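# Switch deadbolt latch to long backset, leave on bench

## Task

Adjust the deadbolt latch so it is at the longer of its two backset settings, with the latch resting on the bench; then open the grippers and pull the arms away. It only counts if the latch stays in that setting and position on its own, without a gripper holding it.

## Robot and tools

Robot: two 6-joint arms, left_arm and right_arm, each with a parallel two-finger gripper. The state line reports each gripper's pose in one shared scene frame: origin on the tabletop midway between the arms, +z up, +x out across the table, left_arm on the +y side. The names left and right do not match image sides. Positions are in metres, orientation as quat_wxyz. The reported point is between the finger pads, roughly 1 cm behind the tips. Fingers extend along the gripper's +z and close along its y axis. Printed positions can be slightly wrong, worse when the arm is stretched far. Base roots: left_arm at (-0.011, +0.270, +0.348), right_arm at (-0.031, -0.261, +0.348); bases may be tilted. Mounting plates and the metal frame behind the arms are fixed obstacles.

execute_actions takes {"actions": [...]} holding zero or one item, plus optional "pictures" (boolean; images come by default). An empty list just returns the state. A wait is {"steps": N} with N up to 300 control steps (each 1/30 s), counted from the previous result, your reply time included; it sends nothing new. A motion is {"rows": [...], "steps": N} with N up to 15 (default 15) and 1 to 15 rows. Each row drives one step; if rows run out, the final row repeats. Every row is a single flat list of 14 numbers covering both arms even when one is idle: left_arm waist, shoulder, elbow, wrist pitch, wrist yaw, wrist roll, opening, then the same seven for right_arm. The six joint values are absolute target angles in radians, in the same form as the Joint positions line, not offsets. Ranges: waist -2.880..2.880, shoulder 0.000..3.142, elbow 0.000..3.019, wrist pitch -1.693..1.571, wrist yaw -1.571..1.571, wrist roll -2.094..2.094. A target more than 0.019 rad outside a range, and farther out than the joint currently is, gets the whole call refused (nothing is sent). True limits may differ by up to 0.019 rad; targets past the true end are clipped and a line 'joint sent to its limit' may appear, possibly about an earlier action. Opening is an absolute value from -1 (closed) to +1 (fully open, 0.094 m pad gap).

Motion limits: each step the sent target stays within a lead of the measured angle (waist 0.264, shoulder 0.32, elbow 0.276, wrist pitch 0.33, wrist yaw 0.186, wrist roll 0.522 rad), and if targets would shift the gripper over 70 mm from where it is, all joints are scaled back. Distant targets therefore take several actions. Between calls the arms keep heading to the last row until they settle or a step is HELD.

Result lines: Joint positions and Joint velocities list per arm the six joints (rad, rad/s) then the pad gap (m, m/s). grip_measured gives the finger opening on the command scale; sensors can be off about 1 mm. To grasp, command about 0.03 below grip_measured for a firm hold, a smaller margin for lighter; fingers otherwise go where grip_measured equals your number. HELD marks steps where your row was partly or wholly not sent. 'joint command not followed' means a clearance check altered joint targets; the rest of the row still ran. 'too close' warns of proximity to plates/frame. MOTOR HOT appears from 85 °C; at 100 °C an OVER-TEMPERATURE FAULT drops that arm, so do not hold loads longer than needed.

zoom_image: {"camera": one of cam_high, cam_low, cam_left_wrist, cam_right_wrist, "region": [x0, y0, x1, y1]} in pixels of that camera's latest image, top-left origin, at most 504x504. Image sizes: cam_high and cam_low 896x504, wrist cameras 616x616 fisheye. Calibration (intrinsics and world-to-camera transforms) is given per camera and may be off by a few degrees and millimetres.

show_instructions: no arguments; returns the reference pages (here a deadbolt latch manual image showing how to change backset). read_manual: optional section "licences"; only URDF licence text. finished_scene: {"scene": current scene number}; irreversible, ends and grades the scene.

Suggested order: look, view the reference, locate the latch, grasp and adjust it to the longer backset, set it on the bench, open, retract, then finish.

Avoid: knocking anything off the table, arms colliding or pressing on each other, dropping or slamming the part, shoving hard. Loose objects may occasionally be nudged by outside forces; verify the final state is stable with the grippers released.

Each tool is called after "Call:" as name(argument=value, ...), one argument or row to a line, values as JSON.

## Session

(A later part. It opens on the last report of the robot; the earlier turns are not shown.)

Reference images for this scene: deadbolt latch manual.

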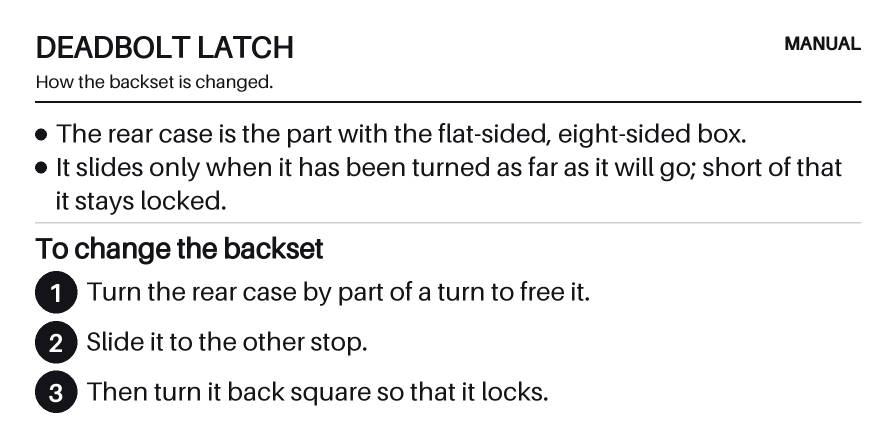

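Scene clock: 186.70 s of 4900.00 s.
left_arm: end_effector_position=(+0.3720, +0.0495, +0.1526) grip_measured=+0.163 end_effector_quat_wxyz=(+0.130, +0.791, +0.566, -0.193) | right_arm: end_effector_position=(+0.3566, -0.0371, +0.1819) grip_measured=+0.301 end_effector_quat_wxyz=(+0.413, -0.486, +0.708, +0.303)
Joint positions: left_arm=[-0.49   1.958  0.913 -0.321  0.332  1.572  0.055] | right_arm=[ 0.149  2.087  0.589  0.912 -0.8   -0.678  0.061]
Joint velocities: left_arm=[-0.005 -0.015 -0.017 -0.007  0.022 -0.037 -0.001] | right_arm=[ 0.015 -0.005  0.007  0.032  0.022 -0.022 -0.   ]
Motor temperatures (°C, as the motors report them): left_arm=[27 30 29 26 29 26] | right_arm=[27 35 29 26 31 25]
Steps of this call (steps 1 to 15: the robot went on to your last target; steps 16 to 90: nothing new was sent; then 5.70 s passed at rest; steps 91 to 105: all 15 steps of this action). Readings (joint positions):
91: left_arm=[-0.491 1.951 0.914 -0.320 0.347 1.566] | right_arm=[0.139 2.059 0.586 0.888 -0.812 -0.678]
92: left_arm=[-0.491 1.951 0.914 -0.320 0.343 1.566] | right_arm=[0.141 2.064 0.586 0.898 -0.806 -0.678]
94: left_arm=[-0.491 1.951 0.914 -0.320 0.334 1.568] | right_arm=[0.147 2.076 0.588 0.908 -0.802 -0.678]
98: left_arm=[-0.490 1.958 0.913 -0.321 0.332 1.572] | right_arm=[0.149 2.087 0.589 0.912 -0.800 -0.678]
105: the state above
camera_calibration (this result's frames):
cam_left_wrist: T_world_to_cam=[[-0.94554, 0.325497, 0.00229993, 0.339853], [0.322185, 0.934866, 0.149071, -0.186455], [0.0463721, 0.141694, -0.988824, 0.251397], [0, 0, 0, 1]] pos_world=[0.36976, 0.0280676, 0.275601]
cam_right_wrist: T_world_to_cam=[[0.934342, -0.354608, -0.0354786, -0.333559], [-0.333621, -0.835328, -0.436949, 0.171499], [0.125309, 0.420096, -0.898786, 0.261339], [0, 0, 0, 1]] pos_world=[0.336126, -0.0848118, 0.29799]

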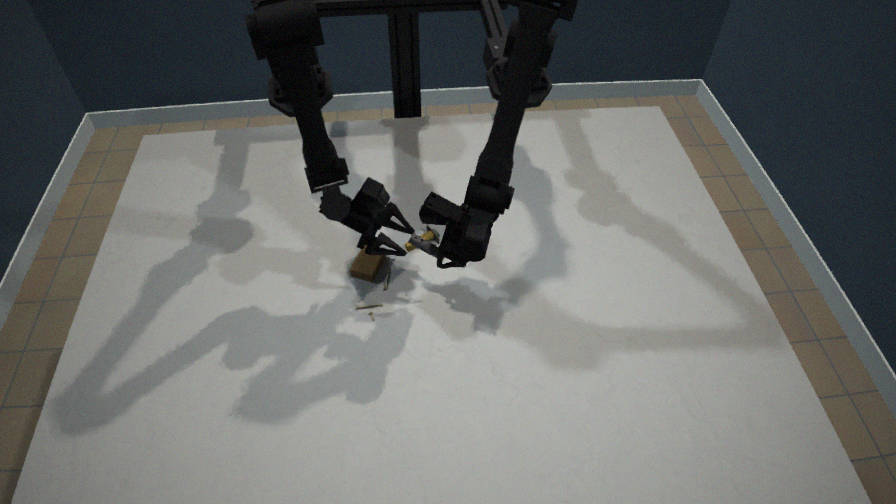

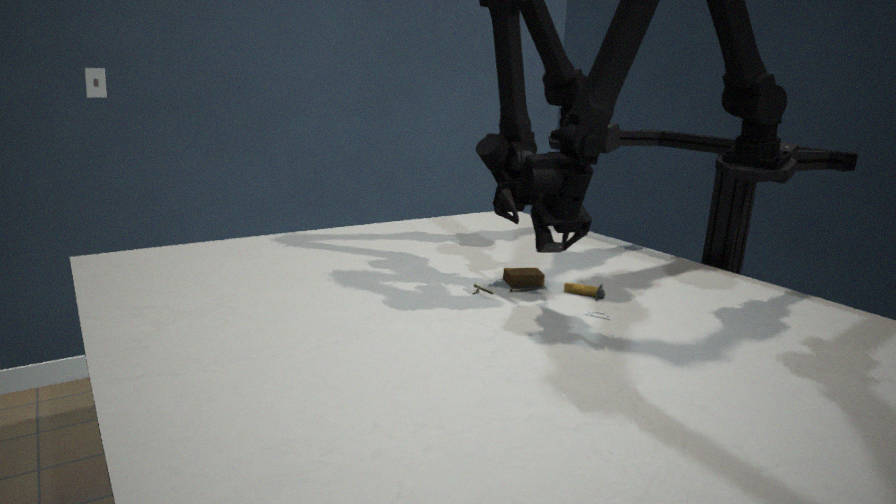

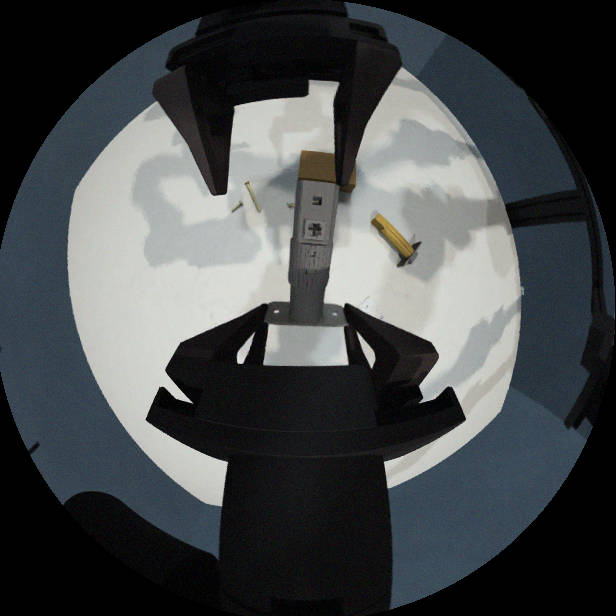

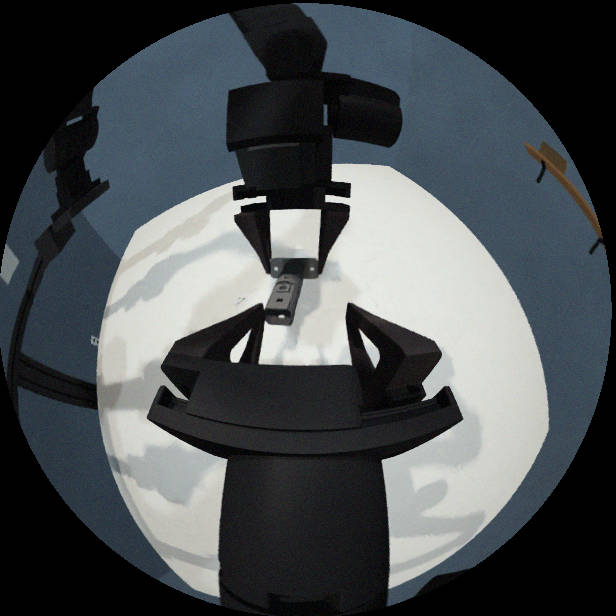

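Call:
execute_actions(
  actions=[
    {"rows":[[-0.503,1.965,0.914,-0.332,0.355,1.575,0.13,0.14,2.07,0.585,0.9,-0.818,-0.67,0.4],[-0.503,1.965,0.914,-0.332,0.355,1.575,0.13,0.14,2.07,0.585,0.9,-0.818,-0.67,0.4],[-0.503,1.965,0.914,-0.332,0.355,1.575,0.13,0.14,2.07,0.585,0.9,-0.818,-0.67,0.4],[-0.503,1.965,0.914,-0.332,0.355,1.575,0.13,0.14,2.07,0.585,0.9,-0.818,-0.67,0.4],[-0.503,1.965,0.914,-0.332,0.355,1.575,0.13,0.14,2.06,0.58,0.9,-0.818,-0.67,0.4],[-0.503,1.965,0.914,-0.332,0.355,1.575,0.13,0.15,2.055,0.57,0.9,-0.818,-0.67,0.4],[-0.503,1.965,0.914,-0.332,0.355,1.575,0.13,0.165,2.055,0.558,0.9,-0.818,-0.67,0.4]],"steps":15},
  ],
)

Scene clock: 213.43 s of 4900.00 s.
left_arm: end_effector_position=(+0.3705, +0.0455, +0.1543) grip_measured=+0.163 end_effector_quat_wxyz=(+0.135, +0.790, +0.563, -0.201) | right_arm: end_effector_position=(+0.3453, -0.0357, +0.1896) grip_measured=+0.398 end_effector_quat_wxyz=(+0.410, -0.488, +0.704, +0.313)
Joint positions: left_arm=[-0.494  1.958  0.913 -0.321  0.35   1.572  0.055] | right_arm=[ 0.155  2.066  0.561  0.911 -0.816 -0.677  0.066]
Joint velocities: left_arm=[ 0.005  0.005  0.017 -0.007 -0.022 -0.037 -0.   ] | right_arm=[-0.005 -0.015 -0.022 -0.007  0.007  0.051 -0.   ]
Motor temperatures (°C, as the motors report them): left_arm=[27 30 29 26 30 26] | right_arm=[27 35 29 26 31 25]
Steps of this call (steps 1 to 15: the robot went on to your last target; steps 16 to 90: nothing new was sent; then 23.23 s passed at rest; steps 91 to 105: all 15 steps of this action). Readings (joint positions):
91: left_arm=[-0.490 1.958 0.913 -0.321 0.335 1.572] | right_arm=[0.149 2.087 0.589 0.912 -0.807 -0.677]
92: left_arm=[-0.491 1.958 0.913 -0.321 0.344 1.572] | right_arm=[0.148 2.087 0.589 0.912 -0.812 -0.677]
94: left_arm=[-0.493 1.958 0.913 -0.321 0.349 1.572] | right_arm=[0.148 2.086 0.589 0.912 -0.816 -0.677]
98: left_arm=[-0.494 1.958 0.913 -0.321 0.350 1.572] | right_arm=[0.149 2.076 0.579 0.911 -0.816 -0.677]
105: the state above
camera_calibration (this result's frames):
cam_left_wrist: T_world_to_cam=[[-0.944406, 0.328777, 0.00165643, 0.339199], [0.32615, 0.936203, 0.13096, -0.181225], [0.0415057, 0.124219, -0.991386, 0.256663], [0, 0, 0, 1]] pos_world=[0.368796, 0.0262604, 0.277624]
cam_right_wrist: T_world_to_cam=[[0.939576, -0.338752, -0.0494436, -0.320866], [-0.324585, -0.835593, -0.443203, 0.170377], [0.108821, 0.432472, -0.895056, 0.274519], [0, 0, 0, 1]] pos_world=[0.326906, -0.0850496, 0.305357]

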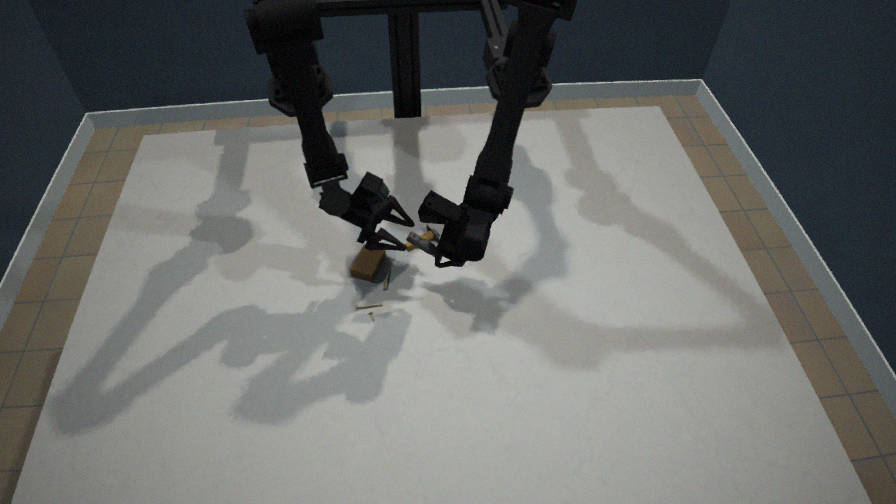

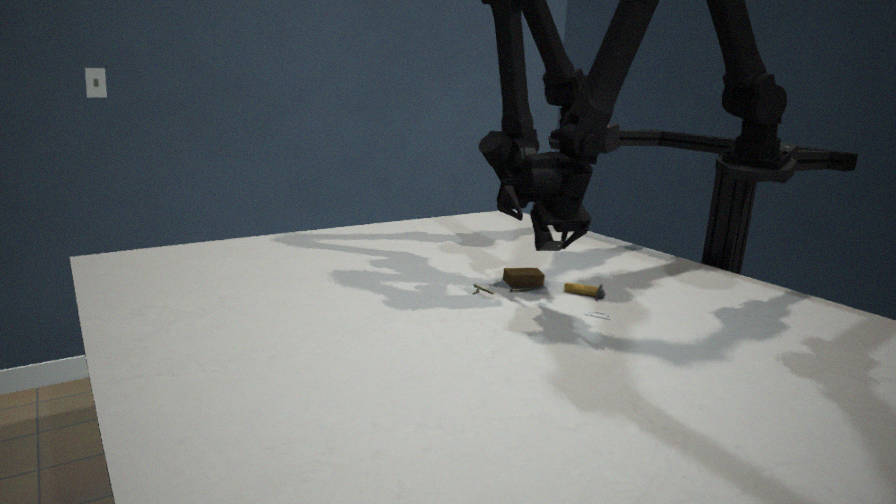

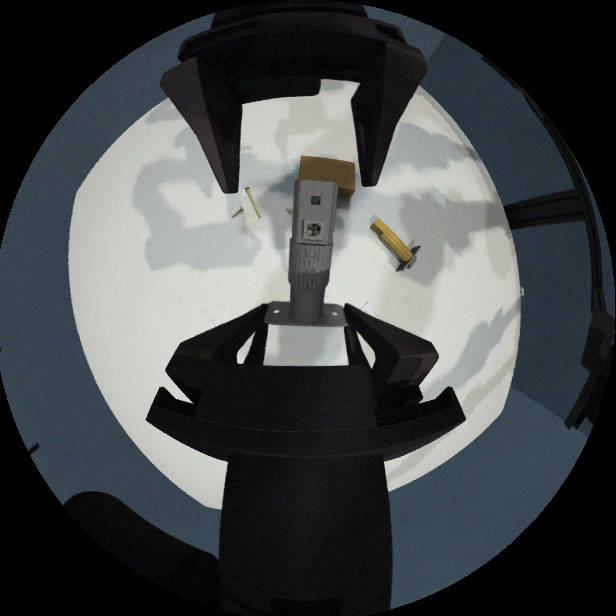

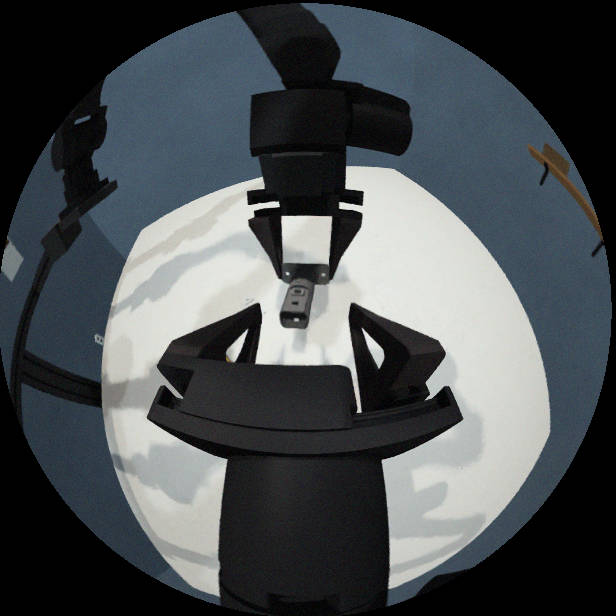

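Better. Advance.

Call:
execute_actions(
  actions=[
    {"rows":[[-0.503,1.965,0.914,-0.332,0.355,1.575,0.13,0.185,2.085,0.572,0.92,-0.803,-0.67,0.4],[-0.503,1.965,0.914,-0.332,0.355,1.575,0.13,0.185,2.085,0.572,0.92,-0.803,-0.67,0.4],[-0.503,1.965,0.914,-0.332,0.355,1.575,0.13,0.185,2.085,0.572,0.92,-0.803,-0.67,0.4],[-0.503,1.965,0.914,-0.332,0.355,1.575,0.13,0.205,2.105,0.585,0.935,-0.793,-0.67,0.4]],"steps":15},
  ],
)

Scene clock: 218.97 s of 4900.00 s.
left_arm: end_effector_position=(+0.3705, +0.0455, +0.1543) grip_measured=+0.163 end_effector_quat_wxyz=(+0.135, +0.790, +0.563, -0.201) | right_arm: end_effector_position=(+0.3439, -0.0165, +0.1863) grip_measured=+0.398 end_effector_quat_wxyz=(+0.410, -0.501, +0.694, +0.316)
Joint positions: left_arm=[-0.494  1.958  0.913 -0.321  0.35   1.572  0.055] | right_arm=[ 0.202  2.084  0.583  0.918 -0.796 -0.677  0.066]
Joint velocities: left_arm=[-0.005  0.005 -0.007 -0.012 -0.037 -0.022 -0.001] | right_arm=[ 0.005  0.005  0.012  0.002  0.081  0.066 -0.   ]
Motor temperatures (°C, as the motors report them): left_arm=[27 30 29 26 30 26] | right_arm=[27 35 29 26 31 25]
Steps of this call (steps 1 to 15: the robot went on to your last target; steps 16 to 90: nothing new was sent; then 2.03 s passed at rest; steps 91 to 105: all 15 steps of this action). Readings (joint positions):
91: left_arm=[-0.494 1.958 0.913 -0.321 0.350 1.572] | right_arm=[0.156 2.066 0.562 0.911 -0.812 -0.677]
92: left_arm=[-0.494 1.958 0.913 -0.321 0.350 1.572] | right_arm=[0.158 2.066 0.563 0.911 -0.808 -0.677]
94: left_arm=[-0.494 1.958 0.913 -0.321 0.350 1.572] | right_arm=[0.168 2.067 0.567 0.912 -0.802 -0.677]
98: left_arm=[-0.494 1.958 0.913 -0.321 0.350 1.572] | right_arm=[0.195 2.080 0.582 0.918 -0.796 -0.677]
105: the state above
camera_calibration (this result's frames):
cam_left_wrist: T_world_to_cam=[[-0.944406, 0.328777, 0.00165643, 0.339199], [0.32615, 0.936203, 0.13096, -0.181225], [0.0415057, 0.124219, -0.991386, 0.256663], [0, 0, 0, 1]] pos_world=[0.368796, 0.0262604, 0.277624]
cam_right_wrist: T_world_to_cam=[[0.950188, -0.309612, -0.0358187, -0.318944], [-0.292264, -0.845179, -0.447497, 0.174044], [0.108277, 0.435675, -0.893568, 0.263343], [0, 0, 0, 1]] pos_world=[0.32541, -0.0663828, 0.301775]

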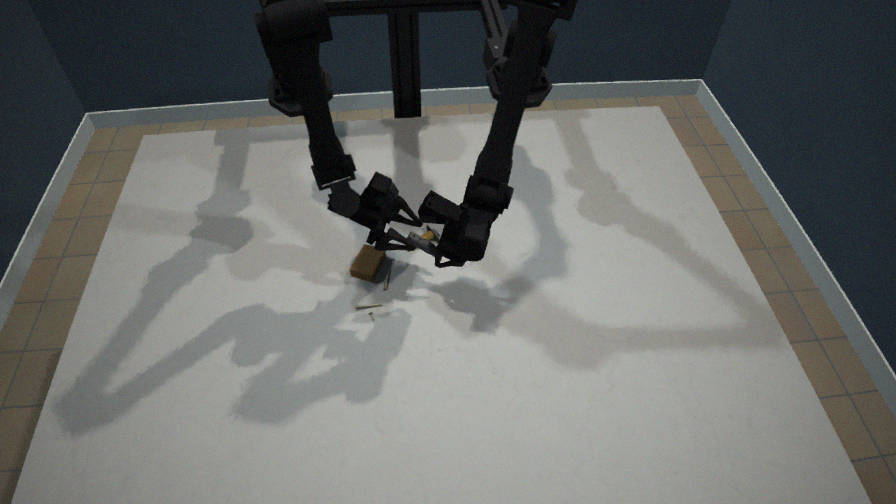

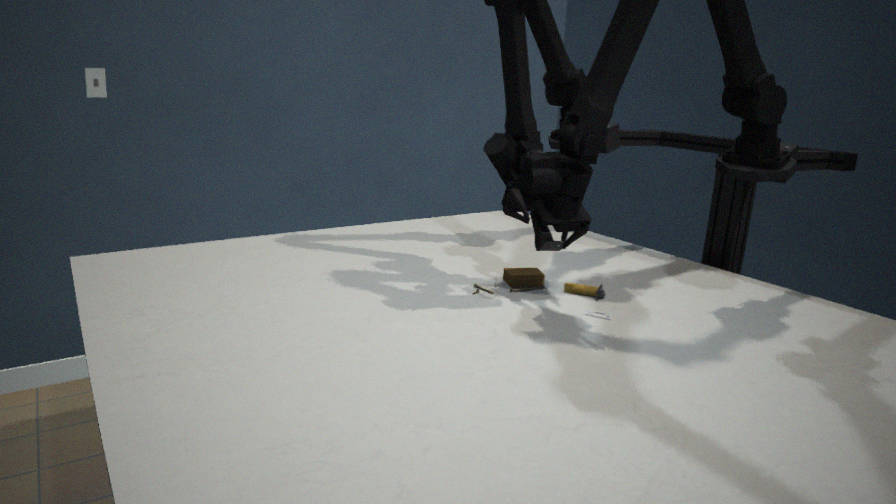

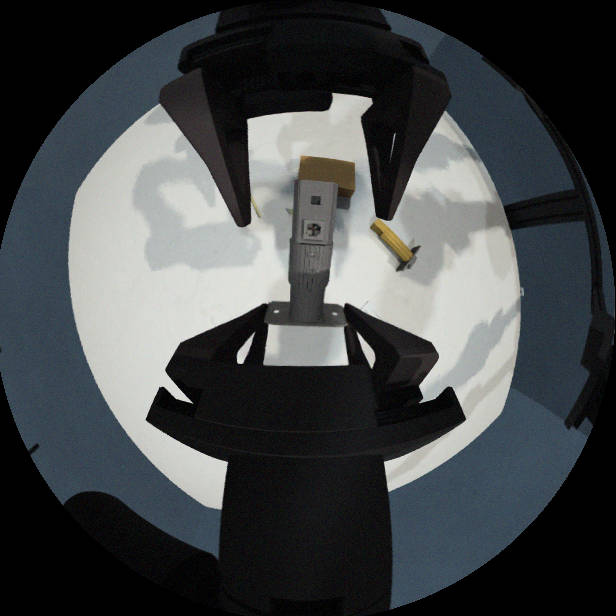

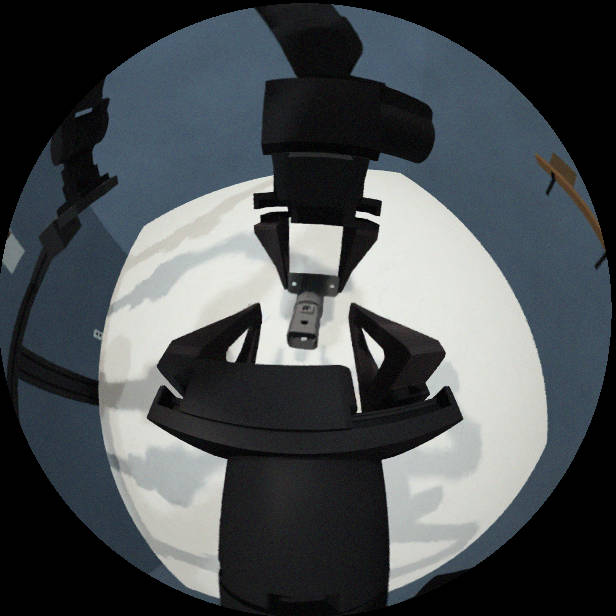

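Call:
execute_actions(
  actions=[
    {"rows":[[-0.503,1.965,0.914,-0.332,0.355,1.575,0.13,0.208,2.115,0.59,0.94,-0.788,-0.67,0.4],[-0.503,1.965,0.914,-0.332,0.355,1.575,0.13,0.208,2.115,0.59,0.94,-0.788,-0.67,0.4],[-0.503,1.965,0.914,-0.332,0.355,1.575,0.13,0.208,2.115,0.59,0.94,-0.788,-0.67,0.4],[-0.503,1.965,0.914,-0.332,0.355,1.575,0.13,0.212,2.14,0.6,0.96,-0.775,-0.67,0.4]],"steps":15},
  ],
)

Scene clock: 226.30 s of 4900.00 s.
left_arm: end_effector_position=(+0.3705, +0.0455, +0.1543) grip_measured=+0.163 end_effector_quat_wxyz=(+0.135, +0.790, +0.563, -0.201) | right_arm: end_effector_position=(+0.3451, -0.0176, +0.1741) grip_measured=+0.398 end_effector_quat_wxyz=(+0.409, -0.500, +0.698, +0.308)
Joint positions: left_arm=[-0.494  1.958  0.913 -0.321  0.35   1.572  0.055] | right_arm=[ 0.202  2.122  0.597  0.943 -0.777 -0.677  0.066]
Joint velocities: left_arm=[-0.015 -0.015 -0.017 -0.002 -0.037  0.007  0.001] | right_arm=[-0.005 -0.024 -0.002  0.002 -0.022 -0.081 -0.   ]
Motor temperatures (°C, as the motors report them): left_arm=[27 30 29 26 29 26] | right_arm=[27 35 29 26 31 25]
Steps of this call (steps 1 to 15: the robot went on to your last target; steps 16 to 90: nothing new was sent; then 3.83 s passed at rest; steps 91 to 105: all 15 steps of this action). Readings (joint positions):
91: left_arm=[-0.494 1.958 0.913 -0.321 0.350 1.572] | right_arm=[0.202 2.084 0.583 0.919 -0.793 -0.677]
92: left_arm=[-0.494 1.958 0.913 -0.321 0.350 1.572] | right_arm=[0.202 2.085 0.583 0.921 -0.792 -0.677]
94: left_arm=[-0.494 1.958 0.913 -0.321 0.350 1.572] | right_arm=[0.202 2.090 0.585 0.926 -0.786 -0.677]
98: left_arm=[-0.494 1.958 0.913 -0.321 0.350 1.572] | right_arm=[0.202 2.115 0.597 0.942 -0.777 -0.677]
105: the state above
camera_calibration (this result's frames):
cam_left_wrist: T_world_to_cam=[[-0.944406, 0.328777, 0.00165643, 0.339199], [0.32615, 0.936203, 0.13096, -0.181225], [0.0415057, 0.124219, -0.991386, 0.256663], [0, 0, 0, 1]] pos_world=[0.368796, 0.0262604, 0.277624]
cam_right_wrist: T_world_to_cam=[[0.94639, -0.321724, -0.0289729, -0.320905], [-0.301449, -0.847383, -0.437115, 0.169315], [0.11608, 0.422416, -0.898939, 0.250776], [0, 0, 0, 1]] pos_world=[0.325632, -0.0656999, 0.290144]

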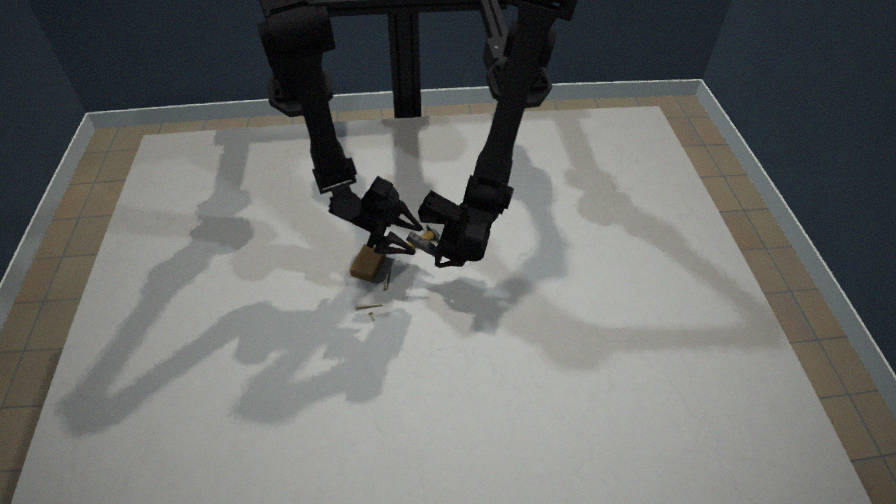

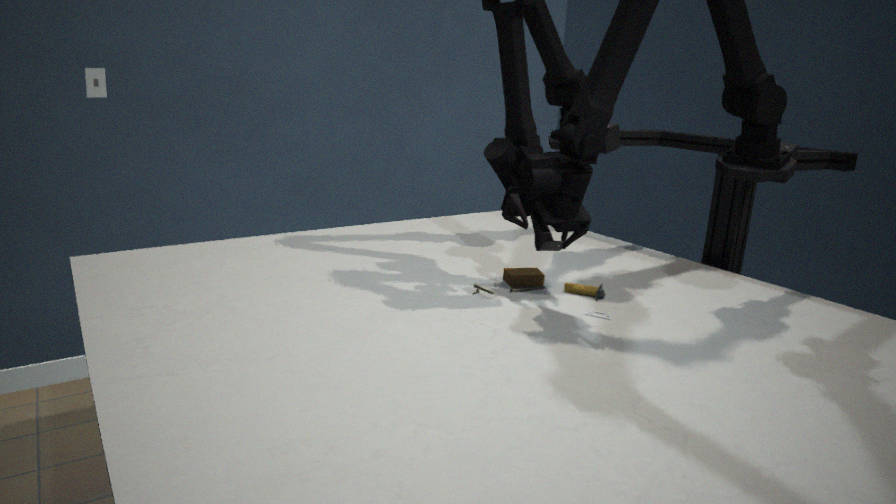

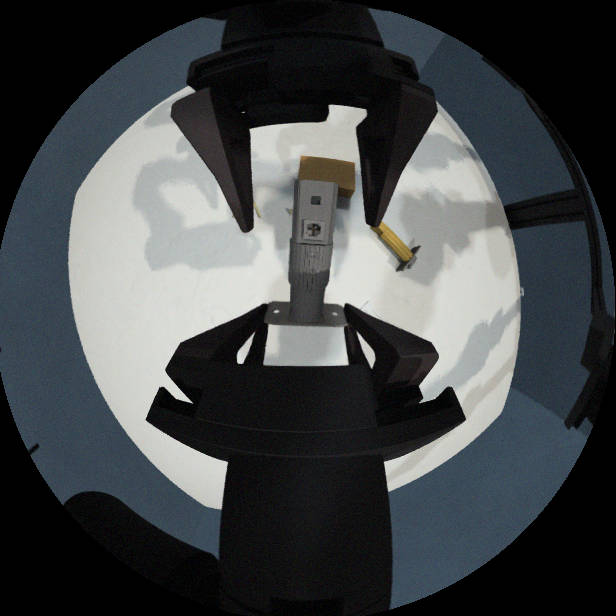

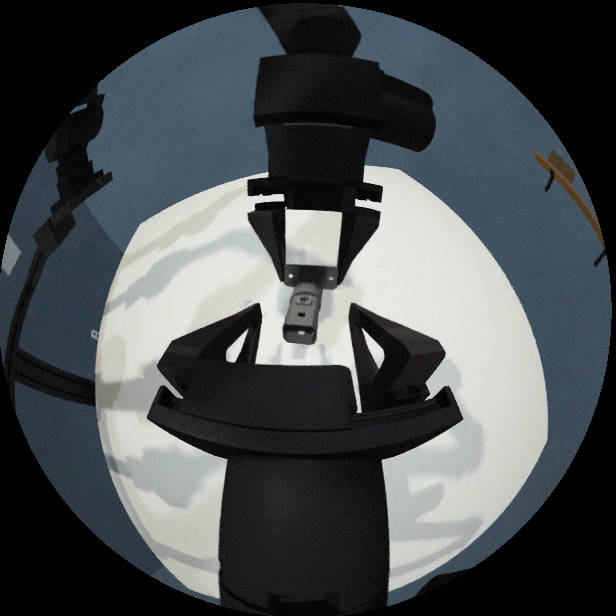

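Call:
execute_actions(
  actions=[
    {"rows":[[-0.503,1.965,0.914,-0.332,0.355,1.575,0.13,0.218,2.155,0.606,0.97,-0.775,-0.67,0.4],[-0.503,1.965,0.914,-0.332,0.355,1.575,0.13,0.218,2.155,0.606,0.97,-0.775,-0.67,0.4],[-0.503,1.965,0.914,-0.332,0.355,1.575,0.13,0.218,2.155,0.606,0.97,-0.775,-0.67,0.4],[-0.503,1.965,0.914,-0.332,0.355,1.575,0.13,0.218,2.155,0.606,0.97,-0.775,-0.67,0.4],[-0.503,1.965,0.914,-0.332,0.355,1.575,0.13,0.218,2.155,0.606,0.97,-0.775,-0.67,0.4],[-0.503,1.965,0.914,-0.332,0.355,1.575,0.13,0.218,2.155,0.606,0.97,-0.775,-0.67,0.4],[-0.503,1.965,0.914,-0.332,0.355,1.575,0.13,0.218,2.155,0.606,0.97,-0.775,-0.67,-0.3]],"steps":15},
  ],
)

Scene clock: 234.80 s of 4900.00 s.
left_arm: end_effector_position=(+0.3705, +0.0455, +0.1543) grip_measured=+0.163 end_effector_quat_wxyz=(+0.135, +0.790, +0.563, -0.201) | right_arm: end_effector_position=(+0.3444, -0.0149, +0.1722) grip_measured=-0.298 end_effector_quat_wxyz=(+0.411, -0.502, +0.696, +0.309)
Joint positions: left_arm=[-0.494  1.958  0.913 -0.321  0.35   1.572  0.055] | right_arm=[ 0.207  2.132  0.602  0.952 -0.777 -0.677  0.033]
Joint velocities: left_arm=[-0.005 -0.005  0.002 -0.017 -0.007  0.007  0.   ] | right_arm=[ 0.015  0.005 -0.007 -0.007 -0.007  0.022 -0.001]
Motor temperatures (°C, as the motors report them): left_arm=[27 30 29 26 29 26] | right_arm=[27 35 29 26 31 25]
Steps of this call (steps 1 to 15: the robot went on to your last target; steps 16 to 90: nothing new was sent; then 5.00 s passed at rest; steps 91 to 105: all 15 steps of this action). Readings (joint positions):
91: left_arm=[-0.494 1.958 0.913 -0.321 0.350 1.572] | right_arm=[0.202 2.123 0.597 0.945 -0.777 -0.677]
92: left_arm=[-0.494 1.958 0.913 -0.321 0.350 1.572] | right_arm=[0.202 2.125 0.598 0.948 -0.777 -0.677]
94: left_arm=[-0.494 1.958 0.913 -0.321 0.350 1.572] | right_arm=[0.204 2.129 0.601 0.952 -0.777 -0.677]
98: left_arm=[-0.494 1.958 0.913 -0.321 0.350 1.572] | right_arm=[0.207 2.132 0.602 0.952 -0.777 -0.677]
105: the state above
camera_calibration (this result's frames):
cam_left_wrist: T_world_to_cam=[[-0.944406, 0.328777, 0.00165643, 0.339199], [0.32615, 0.936203, 0.13096, -0.181225], [0.0415057, 0.124219, -0.991386, 0.256663], [0, 0, 0, 1]] pos_world=[0.368796, 0.0262604, 0.277624]
cam_right_wrist: T_world_to_cam=[[0.948171, -0.316697, -0.0259888, -0.320489], [-0.295248, -0.847803, -0.440522, 0.169022], [0.117479, 0.425363, -0.897366, 0.247361], [0, 0, 0, 1]] pos_world=[0.324722, -0.063419, 0.288102]

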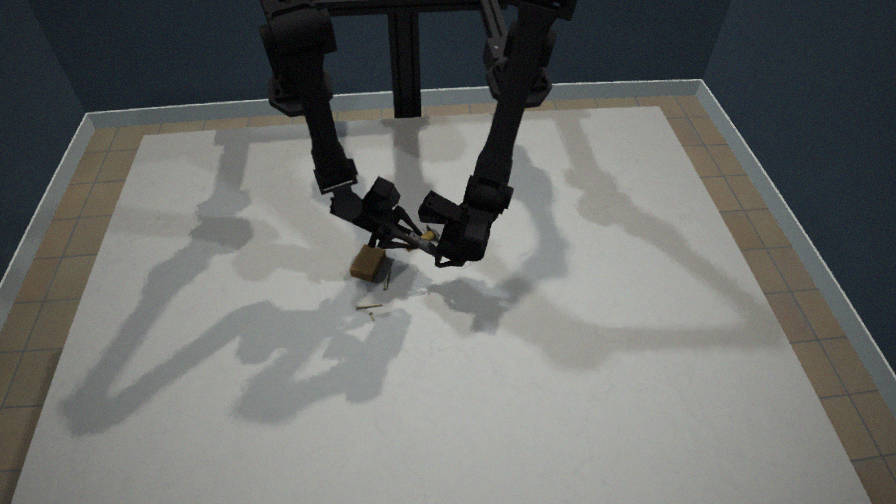

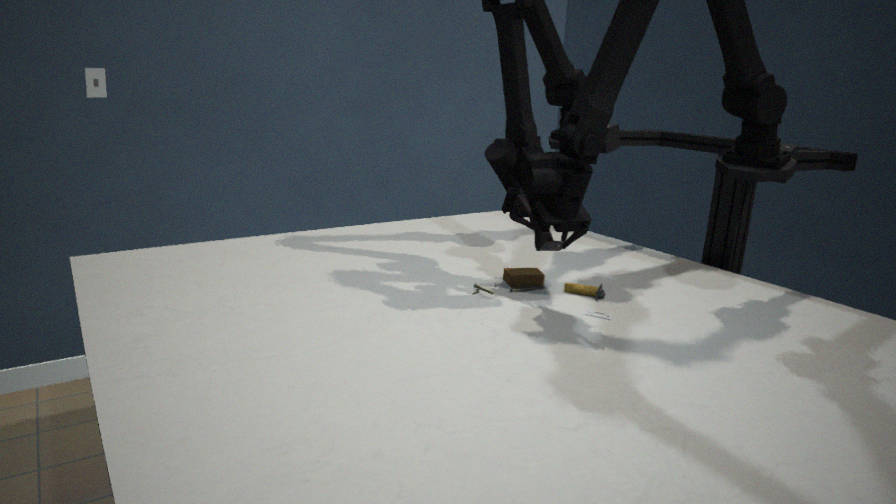

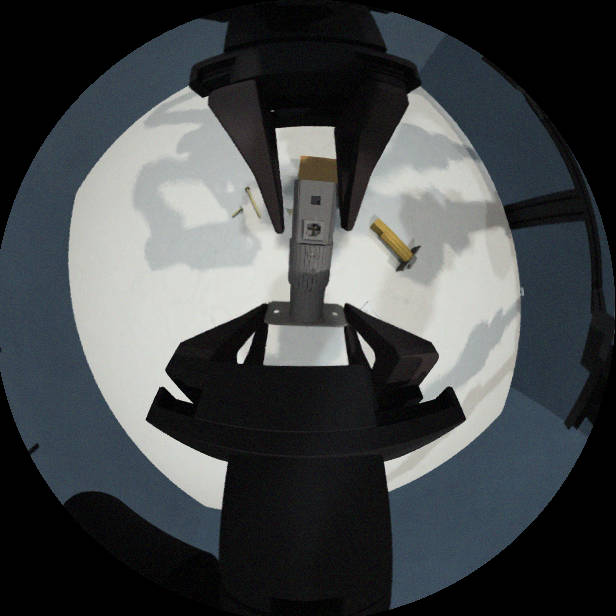

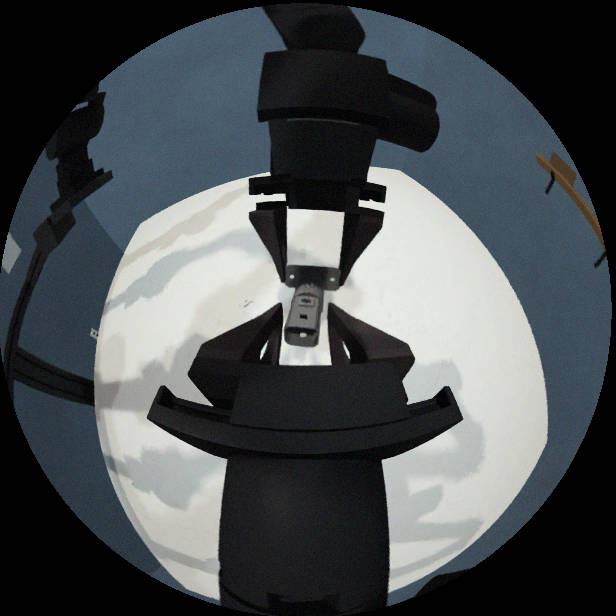

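Call:
execute_actions(
  actions=[
    {"rows":[[-0.503,1.965,0.914,-0.332,0.355,1.575,0.13,0.218,2.155,0.606,0.97,-0.775,-0.67,-0.62]],"steps":15},
  ],
)

Call:
zoom_image(
  camera="cam_left_wrist",
  region=[200,100,420,340],
)

Scene clock: 240.77 s of 4900.00 s.
left_arm: end_effector_position=(+0.3704, +0.0455, +0.1543) grip_measured=+0.163 end_effector_quat_wxyz=(+0.135, +0.789, +0.565, -0.201) | right_arm: end_effector_position=(+0.3451, -0.0152, +0.1722) grip_measured=-0.559 end_effector_quat_wxyz=(+0.412, -0.502, +0.696, +0.307)
Joint positions: left_arm=[-0.494  1.958  0.913 -0.321  0.35   1.567  0.055] | right_arm=[ 0.207  2.132  0.602  0.955 -0.774 -0.677  0.021]
Joint velocities: left_arm=[-0.005  0.005  0.007 -0.002  0.007  0.051 -0.   ] | right_arm=[-0.005 -0.005 -0.007  0.007  0.022 -0.007  0.   ]
Motor temperatures (°C, as the motors report them): left_arm=[27 30 29 26 29 26] | right_arm=[27 35 29 26 31 25]
Steps of this call (steps 1 to 15: the robot went on to your last target; steps 16 to 90: nothing new was sent; then 2.47 s passed at rest; steps 91 to 105: all 15 steps of this action). Readings (joint positions):
91: left_arm=[-0.494 1.958 0.913 -0.321 0.350 1.572] | right_arm=[0.207 2.132 0.602 0.952 -0.777 -0.677]
92: left_arm=[-0.494 1.958 0.913 -0.321 0.350 1.571] | right_arm=[0.207 2.132 0.602 0.953 -0.775 -0.677]
94: left_arm=[-0.494 1.958 0.913 -0.321 0.350 1.568] | right_arm=[0.207 2.132 0.602 0.954 -0.774 -0.677]
98: left_arm=[-0.494 1.958 0.913 -0.321 0.350 1.567] | right_arm=[0.207 2.132 0.602 0.955 -0.774 -0.677]
105: the state above
camera_calibration (this result's frames):
cam_left_wrist: T_world_to_cam=[[-0.945921, 0.324364, 0.00454316, 0.339426], [0.322149, 0.937631, 0.130645, -0.179706], [0.0381168, 0.125044, -0.991419, 0.257925], [0, 0, 0, 1]] pos_world=[0.369131, 0.0261488, 0.277647]
cam_right_wrist: T_world_to_cam=[[0.947299, -0.319522, -0.0230116, -0.321537], [-0.296646, -0.847822, -0.439543, 0.169298], [0.120934, 0.423205, -0.897927, 0.2462], [0, 0, 0, 1]] pos_world=[0.32504, -0.0633967, 0.288085]

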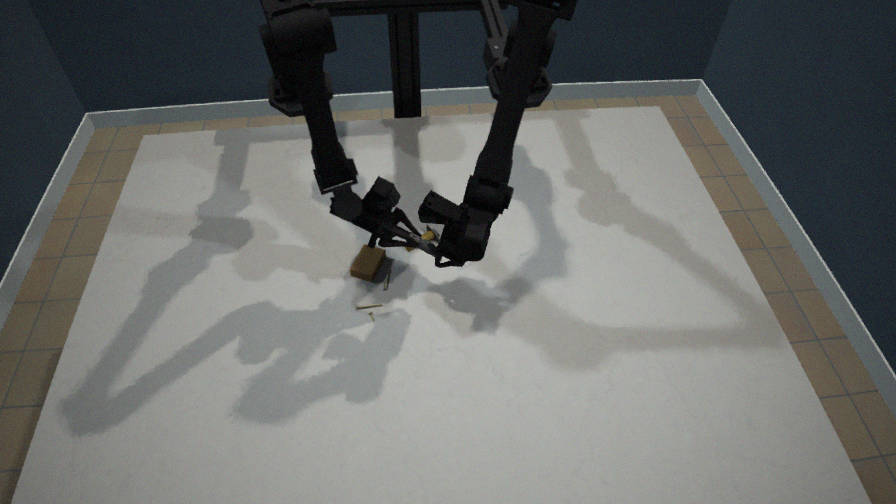

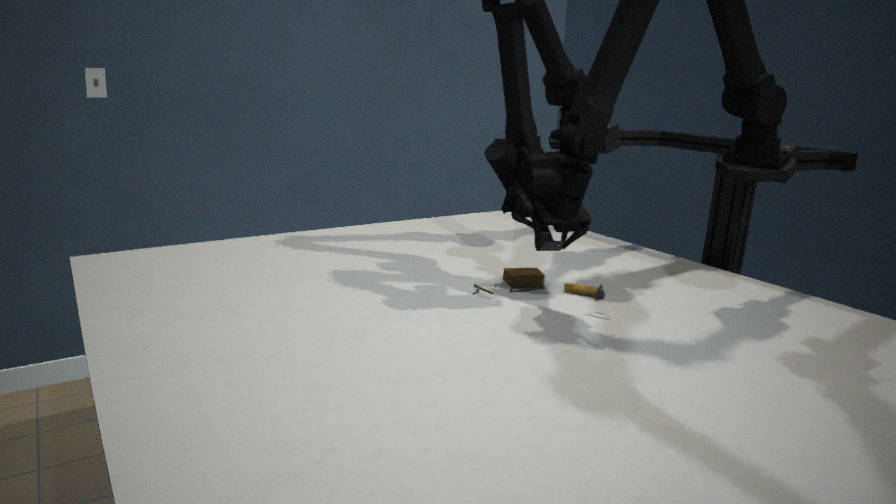

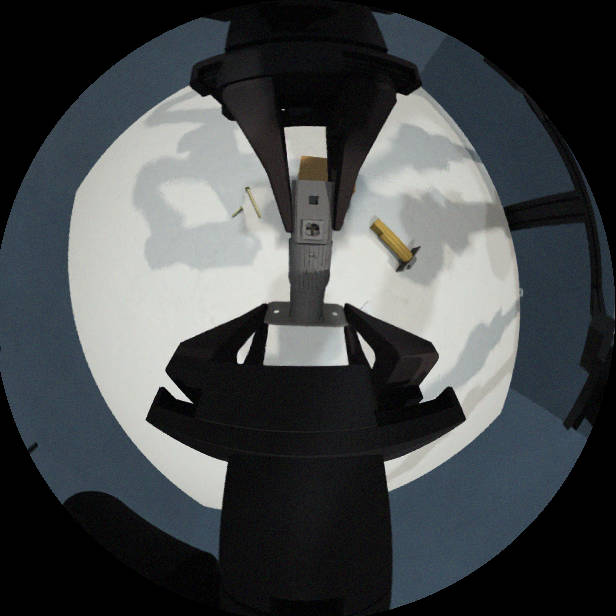

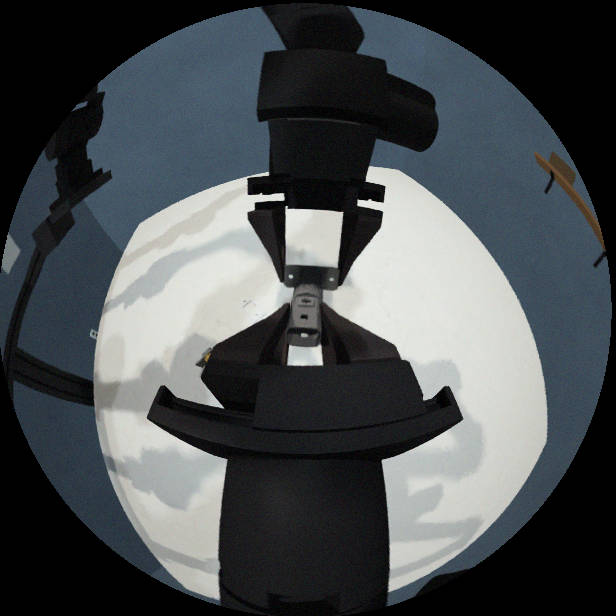

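Region (200, 100, 420, 340) of cam_left_wrist's 616x616 image, scaled by 2.100, with more detail than that image has; it fills the left 462 columns of this view, and the rest is white.

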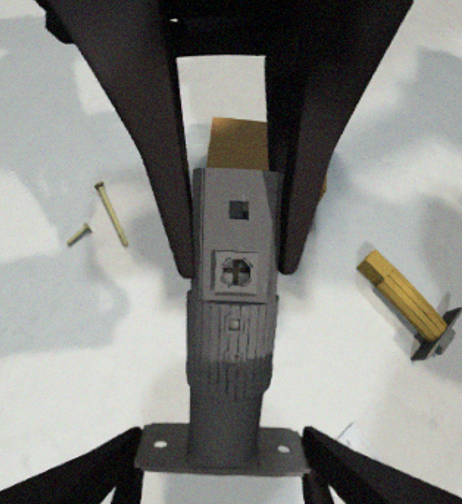

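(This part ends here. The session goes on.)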